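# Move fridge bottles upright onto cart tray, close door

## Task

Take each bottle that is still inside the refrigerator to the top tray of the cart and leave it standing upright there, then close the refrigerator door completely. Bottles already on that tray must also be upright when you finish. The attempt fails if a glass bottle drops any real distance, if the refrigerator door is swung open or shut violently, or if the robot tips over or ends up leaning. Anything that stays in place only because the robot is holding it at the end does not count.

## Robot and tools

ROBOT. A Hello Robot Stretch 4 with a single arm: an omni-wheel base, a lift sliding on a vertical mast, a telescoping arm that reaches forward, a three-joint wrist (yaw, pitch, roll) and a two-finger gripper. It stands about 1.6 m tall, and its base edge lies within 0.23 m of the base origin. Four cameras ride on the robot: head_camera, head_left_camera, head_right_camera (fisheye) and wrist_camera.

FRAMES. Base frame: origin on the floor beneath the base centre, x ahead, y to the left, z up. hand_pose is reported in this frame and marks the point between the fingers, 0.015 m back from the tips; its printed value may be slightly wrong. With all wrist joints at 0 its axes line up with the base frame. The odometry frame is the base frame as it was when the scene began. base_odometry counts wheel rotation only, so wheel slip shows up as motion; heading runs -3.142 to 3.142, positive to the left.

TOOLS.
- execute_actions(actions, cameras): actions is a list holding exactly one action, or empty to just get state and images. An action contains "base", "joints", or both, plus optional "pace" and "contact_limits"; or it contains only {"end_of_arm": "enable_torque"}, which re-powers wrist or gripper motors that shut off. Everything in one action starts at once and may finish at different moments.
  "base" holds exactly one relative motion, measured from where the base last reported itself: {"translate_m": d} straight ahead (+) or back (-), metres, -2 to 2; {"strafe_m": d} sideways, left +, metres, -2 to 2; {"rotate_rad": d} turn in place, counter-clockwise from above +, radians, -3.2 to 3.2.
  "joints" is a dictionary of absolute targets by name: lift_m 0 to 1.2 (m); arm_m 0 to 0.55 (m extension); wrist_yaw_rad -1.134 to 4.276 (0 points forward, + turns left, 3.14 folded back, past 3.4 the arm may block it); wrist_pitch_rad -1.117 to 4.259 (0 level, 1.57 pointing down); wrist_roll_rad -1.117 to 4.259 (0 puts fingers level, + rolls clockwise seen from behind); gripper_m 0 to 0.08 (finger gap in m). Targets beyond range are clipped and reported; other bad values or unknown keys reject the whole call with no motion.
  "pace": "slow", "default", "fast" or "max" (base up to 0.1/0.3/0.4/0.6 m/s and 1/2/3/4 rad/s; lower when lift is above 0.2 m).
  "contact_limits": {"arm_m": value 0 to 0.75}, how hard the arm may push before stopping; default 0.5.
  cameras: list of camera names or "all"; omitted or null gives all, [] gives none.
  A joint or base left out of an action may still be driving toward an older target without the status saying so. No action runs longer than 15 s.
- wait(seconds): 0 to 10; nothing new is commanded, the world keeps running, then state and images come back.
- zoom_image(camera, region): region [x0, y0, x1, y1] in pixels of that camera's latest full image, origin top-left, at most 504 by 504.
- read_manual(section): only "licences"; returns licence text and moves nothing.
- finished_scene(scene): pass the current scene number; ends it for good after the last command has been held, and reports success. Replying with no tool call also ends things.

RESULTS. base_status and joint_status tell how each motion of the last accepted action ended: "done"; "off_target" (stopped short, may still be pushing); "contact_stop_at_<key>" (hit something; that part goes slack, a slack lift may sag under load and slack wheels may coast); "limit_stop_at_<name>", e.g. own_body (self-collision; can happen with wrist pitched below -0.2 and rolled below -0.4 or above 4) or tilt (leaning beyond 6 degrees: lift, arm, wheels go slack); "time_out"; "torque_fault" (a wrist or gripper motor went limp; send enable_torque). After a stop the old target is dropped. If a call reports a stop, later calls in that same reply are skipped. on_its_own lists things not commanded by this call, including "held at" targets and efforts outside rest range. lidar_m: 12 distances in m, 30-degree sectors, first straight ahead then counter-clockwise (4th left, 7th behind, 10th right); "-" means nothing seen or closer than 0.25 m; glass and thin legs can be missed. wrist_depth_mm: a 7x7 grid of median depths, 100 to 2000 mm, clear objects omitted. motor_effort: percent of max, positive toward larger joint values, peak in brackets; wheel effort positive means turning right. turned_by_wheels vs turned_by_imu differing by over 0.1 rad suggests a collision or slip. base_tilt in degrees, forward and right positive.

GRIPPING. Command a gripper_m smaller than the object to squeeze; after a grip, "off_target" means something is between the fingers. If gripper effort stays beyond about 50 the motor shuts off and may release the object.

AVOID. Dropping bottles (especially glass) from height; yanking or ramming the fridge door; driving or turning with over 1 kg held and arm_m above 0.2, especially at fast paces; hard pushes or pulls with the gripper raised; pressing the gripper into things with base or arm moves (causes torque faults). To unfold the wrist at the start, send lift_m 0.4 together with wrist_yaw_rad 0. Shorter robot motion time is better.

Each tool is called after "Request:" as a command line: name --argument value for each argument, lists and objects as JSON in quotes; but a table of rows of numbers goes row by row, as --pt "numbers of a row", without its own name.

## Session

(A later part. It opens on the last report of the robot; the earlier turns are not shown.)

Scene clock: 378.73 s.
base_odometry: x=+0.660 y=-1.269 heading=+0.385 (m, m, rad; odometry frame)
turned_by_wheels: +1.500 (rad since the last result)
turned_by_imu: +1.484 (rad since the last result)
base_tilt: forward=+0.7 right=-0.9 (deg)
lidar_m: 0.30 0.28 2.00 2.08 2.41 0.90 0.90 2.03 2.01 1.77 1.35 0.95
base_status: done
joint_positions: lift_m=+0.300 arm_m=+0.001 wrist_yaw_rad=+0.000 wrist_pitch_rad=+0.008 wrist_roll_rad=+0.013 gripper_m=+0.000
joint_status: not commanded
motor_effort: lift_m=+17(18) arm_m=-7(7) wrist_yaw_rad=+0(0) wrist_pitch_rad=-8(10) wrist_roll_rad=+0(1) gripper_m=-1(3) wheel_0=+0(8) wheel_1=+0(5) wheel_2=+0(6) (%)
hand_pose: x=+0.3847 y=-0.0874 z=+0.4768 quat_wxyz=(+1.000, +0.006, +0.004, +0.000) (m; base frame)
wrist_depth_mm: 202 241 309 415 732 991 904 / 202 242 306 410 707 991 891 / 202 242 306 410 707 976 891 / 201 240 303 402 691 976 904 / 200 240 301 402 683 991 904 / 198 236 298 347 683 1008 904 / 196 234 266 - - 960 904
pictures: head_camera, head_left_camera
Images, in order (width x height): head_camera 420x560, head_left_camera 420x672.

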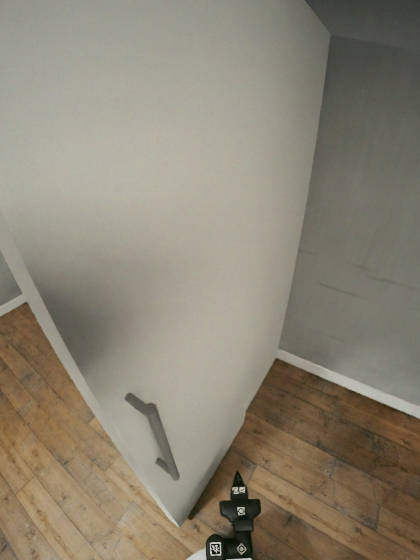

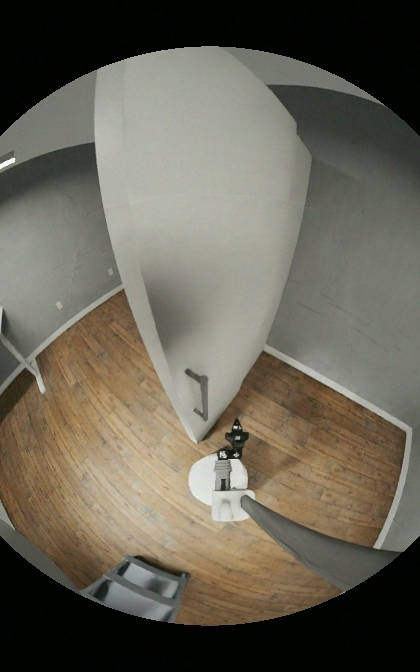

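Request:
execute_actions --actions '[{"base":{"translate_m":-0.12}}]' --cameras '[]'

Request:
execute_actions --actions '[{"base":{"rotate_rad":0.27},"joints":{"arm_m":0.06}}]' --cameras '[]'

Request:
execute_actions --actions '[{"joints":{"arm_m":0.25},"pace":"slow","contact_limits":{"arm_m":0.3}}]' --cameras '["head_camera","head_left_camera"]'

Scene clock: 399.30 s.
base_odometry: x=+0.549 y=-1.314 heading=+0.385 (m, m, rad; odometry frame)
turned_by_wheels: +0.000 (rad since the last result)
turned_by_imu: +0.001 (rad since the last result)
base_tilt: forward=+0.7 right=-0.7 (deg)
lidar_m: 0.38 0.38 2.06 2.15 2.33 0.78 0.80 1.97 1.93 1.84 1.41 1.12
base_status: done
joint_positions: lift_m=+0.300 arm_m=+0.001 wrist_yaw_rad=+0.000 wrist_pitch_rad=+0.008 wrist_roll_rad=+0.013 gripper_m=+0.000
joint_status: not commanded
motor_effort: lift_m=+17(17) arm_m=-7(7) wrist_yaw_rad=+0(0) wrist_pitch_rad=-8(8) wrist_roll_rad=-1(0) gripper_m=-2(2) wheel_0=+0(3) wheel_1=+1(7) wheel_2=-1(8) (%)
hand_pose: x=+0.3847 y=-0.0874 z=+0.4768 quat_wxyz=(+1.000, +0.006, +0.004, +0.000) (m; base frame)
wrist_depth_mm: 262 312 399 544 931 1060 960 / 262 312 397 530 904 1060 976 / 262 312 394 530 878 1078 976 / 260 312 394 525 878 1078 960 / 260 309 389 521 854 1078 976 / 257 306 384 452 854 1098 976 / 255 303 343 - - 1042 976
pictures: none
No camera images: the call's "cameras" was empty. Leave "cameras" out to get every camera's image.

Scene clock: 400.37 s.
base_odometry: x=+0.549 y=-1.314 heading=+0.655 (m, m, rad; odometry frame)
turned_by_wheels: +0.270 (rad since the last result)
turned_by_imu: +0.267 (rad since the last result)
base_tilt: forward=+0.9 right=-0.9 (deg)
lidar_m: 0.37 2.78 2.07 2.46 0.82 0.79 2.16 1.93 1.96 1.61 1.41 0.60
base_status: done
joint_positions: lift_m=+0.300 arm_m=+0.059 wrist_yaw_rad=+0.000 wrist_pitch_rad=+0.008 wrist_roll_rad=+0.013 gripper_m=+0.000
joint_status: all done
motor_effort: lift_m=+17(17) arm_m=+7(5) wrist_yaw_rad=-1(1) wrist_pitch_rad=-7(9) wrist_roll_rad=-2(1) gripper_m=-1(1) wheel_0=-1(5) wheel_1=+0(7) wheel_2=+2(7) (%)
hand_pose: x=+0.4424 y=-0.0874 z=+0.4768 quat_wxyz=(+1.000, +0.006, +0.004, +0.000) (m; base frame)
wrist_depth_mm: 159 181 213 256 322 436 707 / 159 181 212 254 317 430 707 / 159 181 213 253 315 424 691 / 159 180 211 253 312 418 691 / 158 180 211 250 312 415 676 / 157 179 208 231 307 415 668 / 156 177 193 - - 415 647
pictures: none
No camera images: the call's "cameras" was empty. Leave "cameras" out to get every camera's image.

Scene clock: 403.57 s.
base_odometry: x=+0.549 y=-1.314 heading=+0.655 (m, m, rad; odometry frame)
turned_by_wheels: +0.000 (rad since the last result)
turned_by_imu: +0.000 (rad since the last result)
base_tilt: forward=+0.8 right=-0.8 (deg)
lidar_m: 0.58 0.63 2.04 2.46 0.82 0.80 2.17 1.94 1.94 1.58 1.41 0.76
base_status: not commanded
joint_positions: lift_m=+0.300 arm_m=+0.249 wrist_yaw_rad=+0.000 wrist_pitch_rad=+0.008 wrist_roll_rad=+0.013 gripper_m=+0.000
joint_status: all done
motor_effort: lift_m=+18(17) arm_m=+7(9) wrist_yaw_rad=+1(21) wrist_pitch_rad=-6(7) wrist_roll_rad=+1(1) gripper_m=-2(2) wheel_0=-2(1) wheel_1=+0(0) wheel_2=-1(4) (%)
contact_limits: arm_m 0.3
hand_pose: x=+0.6324 y=-0.0875 z=+0.4768 quat_wxyz=(+1.000, +0.006, +0.004, +0.000) (m; base frame)
wrist_depth_mm: 191 203 218 235 253 277 296 / 191 203 219 234 252 277 297 / 192 204 219 235 251 274 297 / 191 203 217 233 251 273 294 / 191 203 217 233 252 272 293 / 190 202 216 226 252 274 296 / 190 202 211 - - 273 294
pictures: head_camera, head_left_camera
Images, in order (width x height): head_camera 420x560, head_left_camera 420x672.

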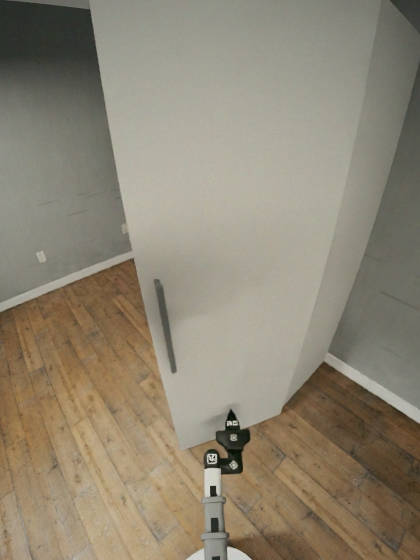

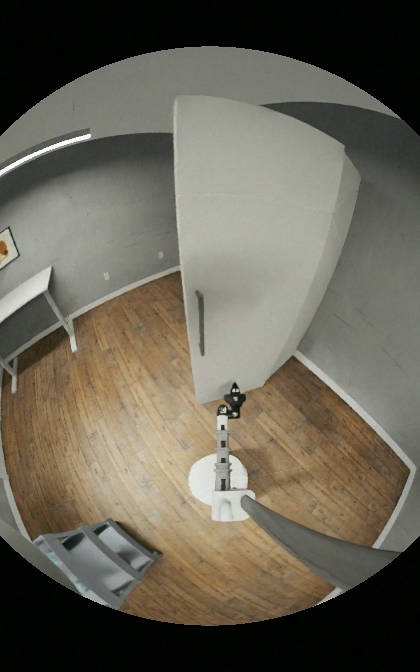

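Request:
execute_actions --actions '[{"base":{"rotate_rad":0.12},"joints":{"arm_m":0.5},"pace":"slow","contact_limits":{"arm_m":0.3}}]' --cameras '["head_camera"]'

Scene clock: 412.03 s.
base_odometry: x=+0.549 y=-1.314 heading=+0.775 (m, m, rad; odometry frame)
turned_by_wheels: +0.120 (rad since the last result)
turned_by_imu: +0.119 (rad since the last result)
base_tilt: forward=+0.8 right=-0.8 (deg)
lidar_m: 1.10 2.56 2.11 2.41 0.80 0.80 2.06 1.93 2.00 1.50 1.39 0.87
base_status: done
joint_positions: lift_m=+0.300 arm_m=+0.499 wrist_yaw_rad=+0.000 wrist_pitch_rad=+0.008 wrist_roll_rad=+0.013 gripper_m=+0.000
joint_status: all done
motor_effort: lift_m=+17(17) arm_m=+7(7) wrist_yaw_rad=+0(1) wrist_pitch_rad=-9(7) wrist_roll_rad=+0(1) gripper_m=-2(1) wheel_0=-1(5) wheel_1=+0(3) wheel_2=-2(4) (%)
contact_limits: arm_m 0.3
hand_pose: x=+0.8824 y=-0.0875 z=+0.4768 quat_wxyz=(+1.000, +0.006, +0.004, +0.000) (m; base frame)
wrist_depth_mm: 1808 - - 1708 452 355 306 / 1808 - - 1708 459 359 309 / 1756 - - 1708 466 366 310 / 1756 - - 1708 469 364 312 / 1808 - - 1756 473 370 315 / 1756 1808 1756 1537 473 368 315 / 1255 1205 1160 - - 368 317
pictures: head_camera
Images, in order (width x height): head_camera 420x560.

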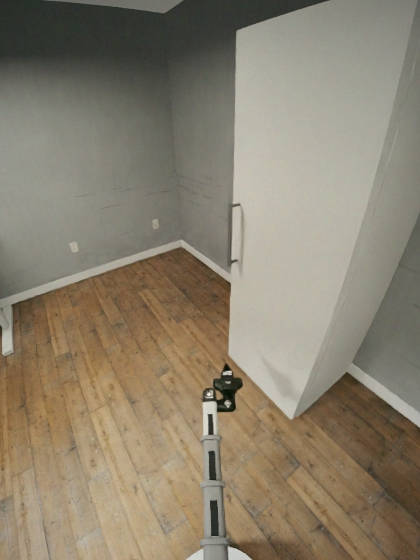

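Request:
execute_actions --actions '[{"base":{"translate_m":0.42},"joints":{"arm_m":0.42,"wrist_yaw_rad":-0.9}}]' --cameras '["head_camera"]'

Scene clock: 425.80 s.
base_odometry: x=+0.849 y=-1.020 heading=+0.775 (m, m, rad; odometry frame)
turned_by_wheels: +0.000 (rad since the last result)
turned_by_imu: +0.000 (rad since the last result)
base_tilt: forward=+0.8 right=-0.8 (deg)
lidar_m: 0.78 2.41 1.79 2.24 1.10 1.10 2.40 2.28 1.80 1.24 0.54 0.56
base_status: done
joint_positions: lift_m=+0.300 arm_m=+0.421 wrist_yaw_rad=-0.900 wrist_pitch_rad=+0.008 wrist_roll_rad=+0.013 gripper_m=+0.000
joint_status: all done
motor_effort: lift_m=+18(17) arm_m=-7(7) wrist_yaw_rad=-1(8) wrist_pitch_rad=-8(10) wrist_roll_rad=+0(0) gripper_m=-2(2) wheel_0=+1(5) wheel_1=+1(5) wheel_2=+2(8) (%)
hand_pose: x=+0.6558 y=-0.2209 z=+0.4768 quat_wxyz=(+0.900, +0.007, +0.001, -0.435) (m; base frame)
wrist_depth_mm: 221 215 211 206 202 196 - / 220 216 211 206 202 196 193 / 221 215 211 205 201 197 194 / 220 215 211 207 201 197 194 / 220 216 211 206 202 197 193 / 220 216 211 204 202 197 195 / 222 216 212 - - 197 -
pictures: head_camera
Images, in order (width x height): head_camera 420x560.

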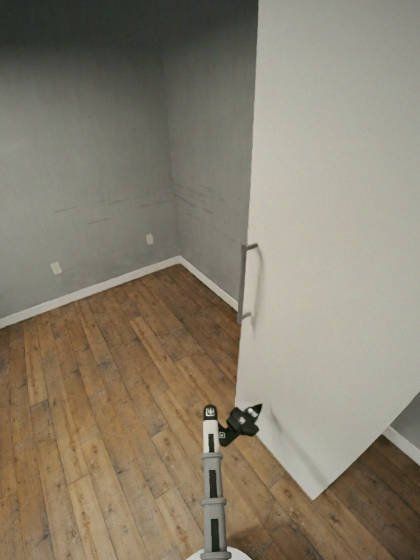

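Request:
execute_actions --actions '[{"joints":{"arm_m":0.505},"pace":"slow","contact_limits":{"arm_m":0.12}}]' --cameras '["head_camera"]'

Scene clock: 431.50 s.
base_odometry: x=+0.849 y=-1.020 heading=+0.775 (m, m, rad; odometry frame)
turned_by_wheels: +0.000 (rad since the last result)
turned_by_imu: +0.001 (rad since the last result)
base_tilt: forward=+0.8 right=-0.9 (deg)
lidar_m: 0.75 2.40 1.79 2.23 1.12 1.11 2.41 2.28 1.79 1.26 0.56 0.59
base_status: not commanded
joint_positions: lift_m=+0.300 arm_m=+0.502 wrist_yaw_rad=-0.921 wrist_pitch_rad=+0.007 wrist_roll_rad=+0.013 gripper_m=+0.000
joint_status: arm_m contact_stop (moved +0.081 of +0.084)
on_its_own: arm_m is slack since a contact_stop; wrist_yaw_rad is at rest, and its effort (+59) is outside its rest range (-13 to +13)
motor_effort: lift_m=+18(17) arm_m=+0(13) wrist_yaw_rad=+59(60) wrist_pitch_rad=-4(7) wrist_roll_rad=+1(1) gripper_m=-1(2) wheel_0=+9(9) wheel_1=+3(3) wheel_2=-2(2) (%)
contact_limits: arm_m 0.12
hand_pose: x=+0.7323 y=-0.2222 z=+0.4770 quat_wxyz=(+0.896, +0.007, +0.000, -0.444) (m; base frame)
wrist_depth_mm: 175 171 168 166 163 159 - / 175 172 168 165 162 160 158 / 175 171 169 166 163 160 158 / 175 172 168 166 163 160 158 / 176 172 168 165 163 160 158 / 175 173 169 165 163 160 158 / 175 172 169 - - 160 -
pictures: head_camera
Images, in order (width x height): head_camera 420x560.

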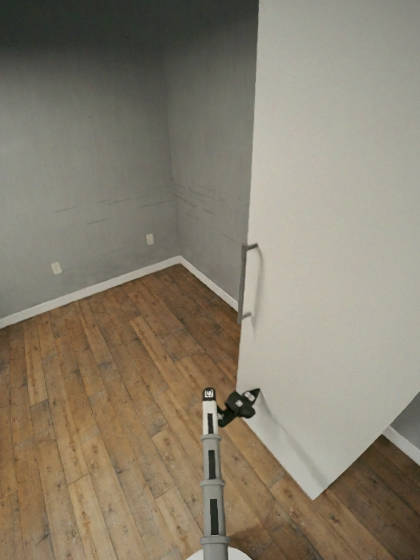

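The door did not give, so it is fully shut. Backing the arm off.

Request:
execute_actions --actions '[{"joints":{"arm_m":0.35},"pace":"fast"}]' --cameras '["head_right_camera","head_left_camera"]'

Scene clock: 436.70 s.
base_odometry: x=+0.849 y=-1.020 heading=+0.775 (m, m, rad; odometry frame)
turned_by_wheels: +0.000 (rad since the last result)
turned_by_imu: +0.000 (rad since the last result)
base_tilt: forward=+0.7 right=-0.8 (deg)
lidar_m: 0.76 2.42 1.79 2.23 1.10 1.09 2.42 2.28 1.80 1.26 0.54 0.58
base_status: not commanded
joint_positions: lift_m=+0.300 arm_m=+0.351 wrist_yaw_rad=-0.900 wrist_pitch_rad=+0.008 wrist_roll_rad=+0.013 gripper_m=+0.000
joint_status: all done
motor_effort: lift_m=+17(18) arm_m=-7(6) wrist_yaw_rad=+1(55) wrist_pitch_rad=-8(9) wrist_roll_rad=-1(0) gripper_m=-2(1) wheel_0=+2(9) wheel_1=+3(3) wheel_2=+0(2) (%)
hand_pose: x=+0.5857 y=-0.2210 z=+0.4768 quat_wxyz=(+0.900, +0.007, +0.001, -0.435) (m; base frame)
wrist_depth_mm: 262 255 250 243 238 232 - / 260 255 249 243 238 233 230 / 260 255 250 244 238 233 229 / 260 255 249 243 238 233 229 / 262 256 250 243 239 234 230 / 262 256 249 241 238 233 229 / 262 256 251 - - 233 229
pictures: head_left_camera, head_right_camera
Images, in order (width x height): head_left_camera 420x672, head_right_camera 420x672.

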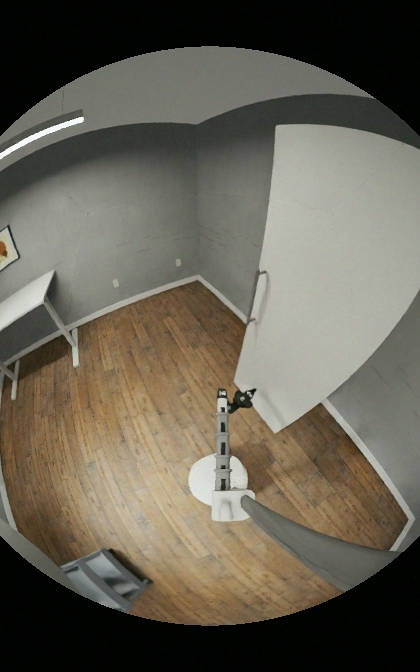

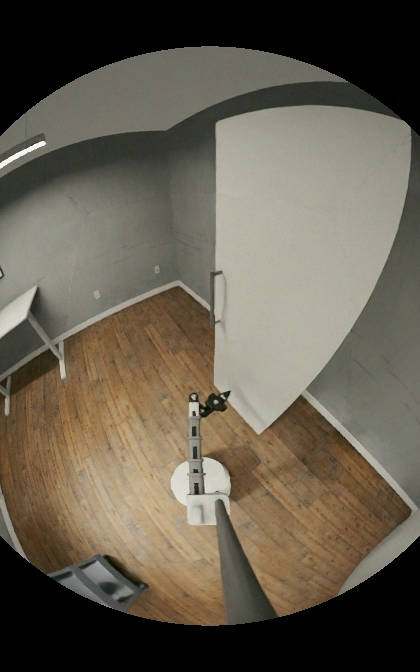

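Request:
execute_actions --actions '[{"joints":{"arm_m":0.1},"base":{"rotate_rad":1.3},"pace":"fast"}]' --cameras '["head_left_camera"]'

Request:
zoom_image --camera "head_left_camera" --region '[0, 250, 200, 500]'

Scene clock: 443.43 s.
base_odometry: x=+0.849 y=-1.020 heading=+2.075 (m, m, rad; odometry frame)
turned_by_wheels: +1.300 (rad since the last result)
turned_by_imu: +1.286 (rad since the last result)
base_tilt: forward=+0.7 right=-0.8 (deg)
lidar_m: 1.85 2.53 1.10 1.12 2.31 2.28 1.42 1.20 0.55 0.63 2.17 1.79
base_status: done
joint_positions: lift_m=+0.300 arm_m=+0.101 wrist_yaw_rad=-0.900 wrist_pitch_rad=+0.008 wrist_roll_rad=+0.012 gripper_m=+0.000
joint_status: all done
motor_effort: lift_m=+18(18) arm_m=-7(7) wrist_yaw_rad=+0(2) wrist_pitch_rad=-8(10) wrist_roll_rad=+0(2) gripper_m=-1(2) wheel_0=-1(7) wheel_1=-1(5) wheel_2=+1(9) (%)
hand_pose: x=+0.3357 y=-0.2209 z=+0.4768 quat_wxyz=(+0.900, +0.007, +0.001, -0.435) (m; base frame)
wrist_depth_mm: 1863 - - - - 1808 1430 / 1983 - - - - 1808 1430 / 1661 - - - - 1983 1499 / 1921 - - - - - 1430 / 1921 - - - - - 1499 / 1576 1808 1756 1708 1708 1576 1397 / 1229 1229 1160 - - 1098 1060
pictures: head_left_camera
Images, in order (width x height): head_left_camera 420x672.

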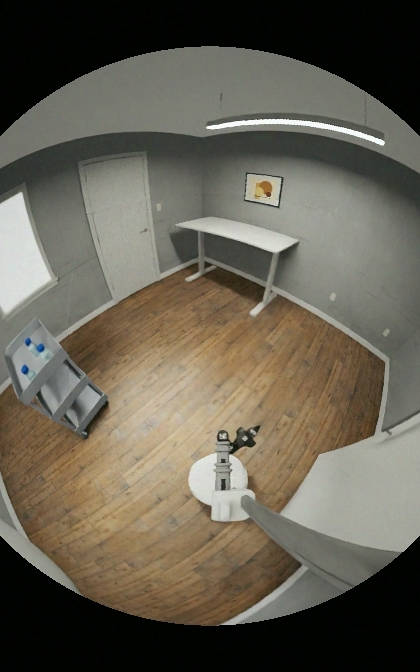

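Region (0, 250, 200, 500) of head_left_camera's 420x672 image, scaled by 2.016, with more detail than that image has; it fills the left 403 columns of this view, and the rest is white.

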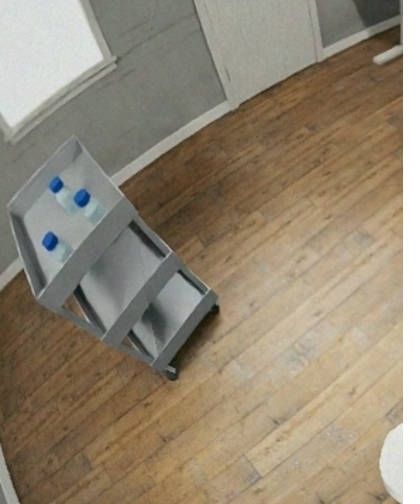

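Request:
finished_scene --scene 1

The scene is finished: the task was done.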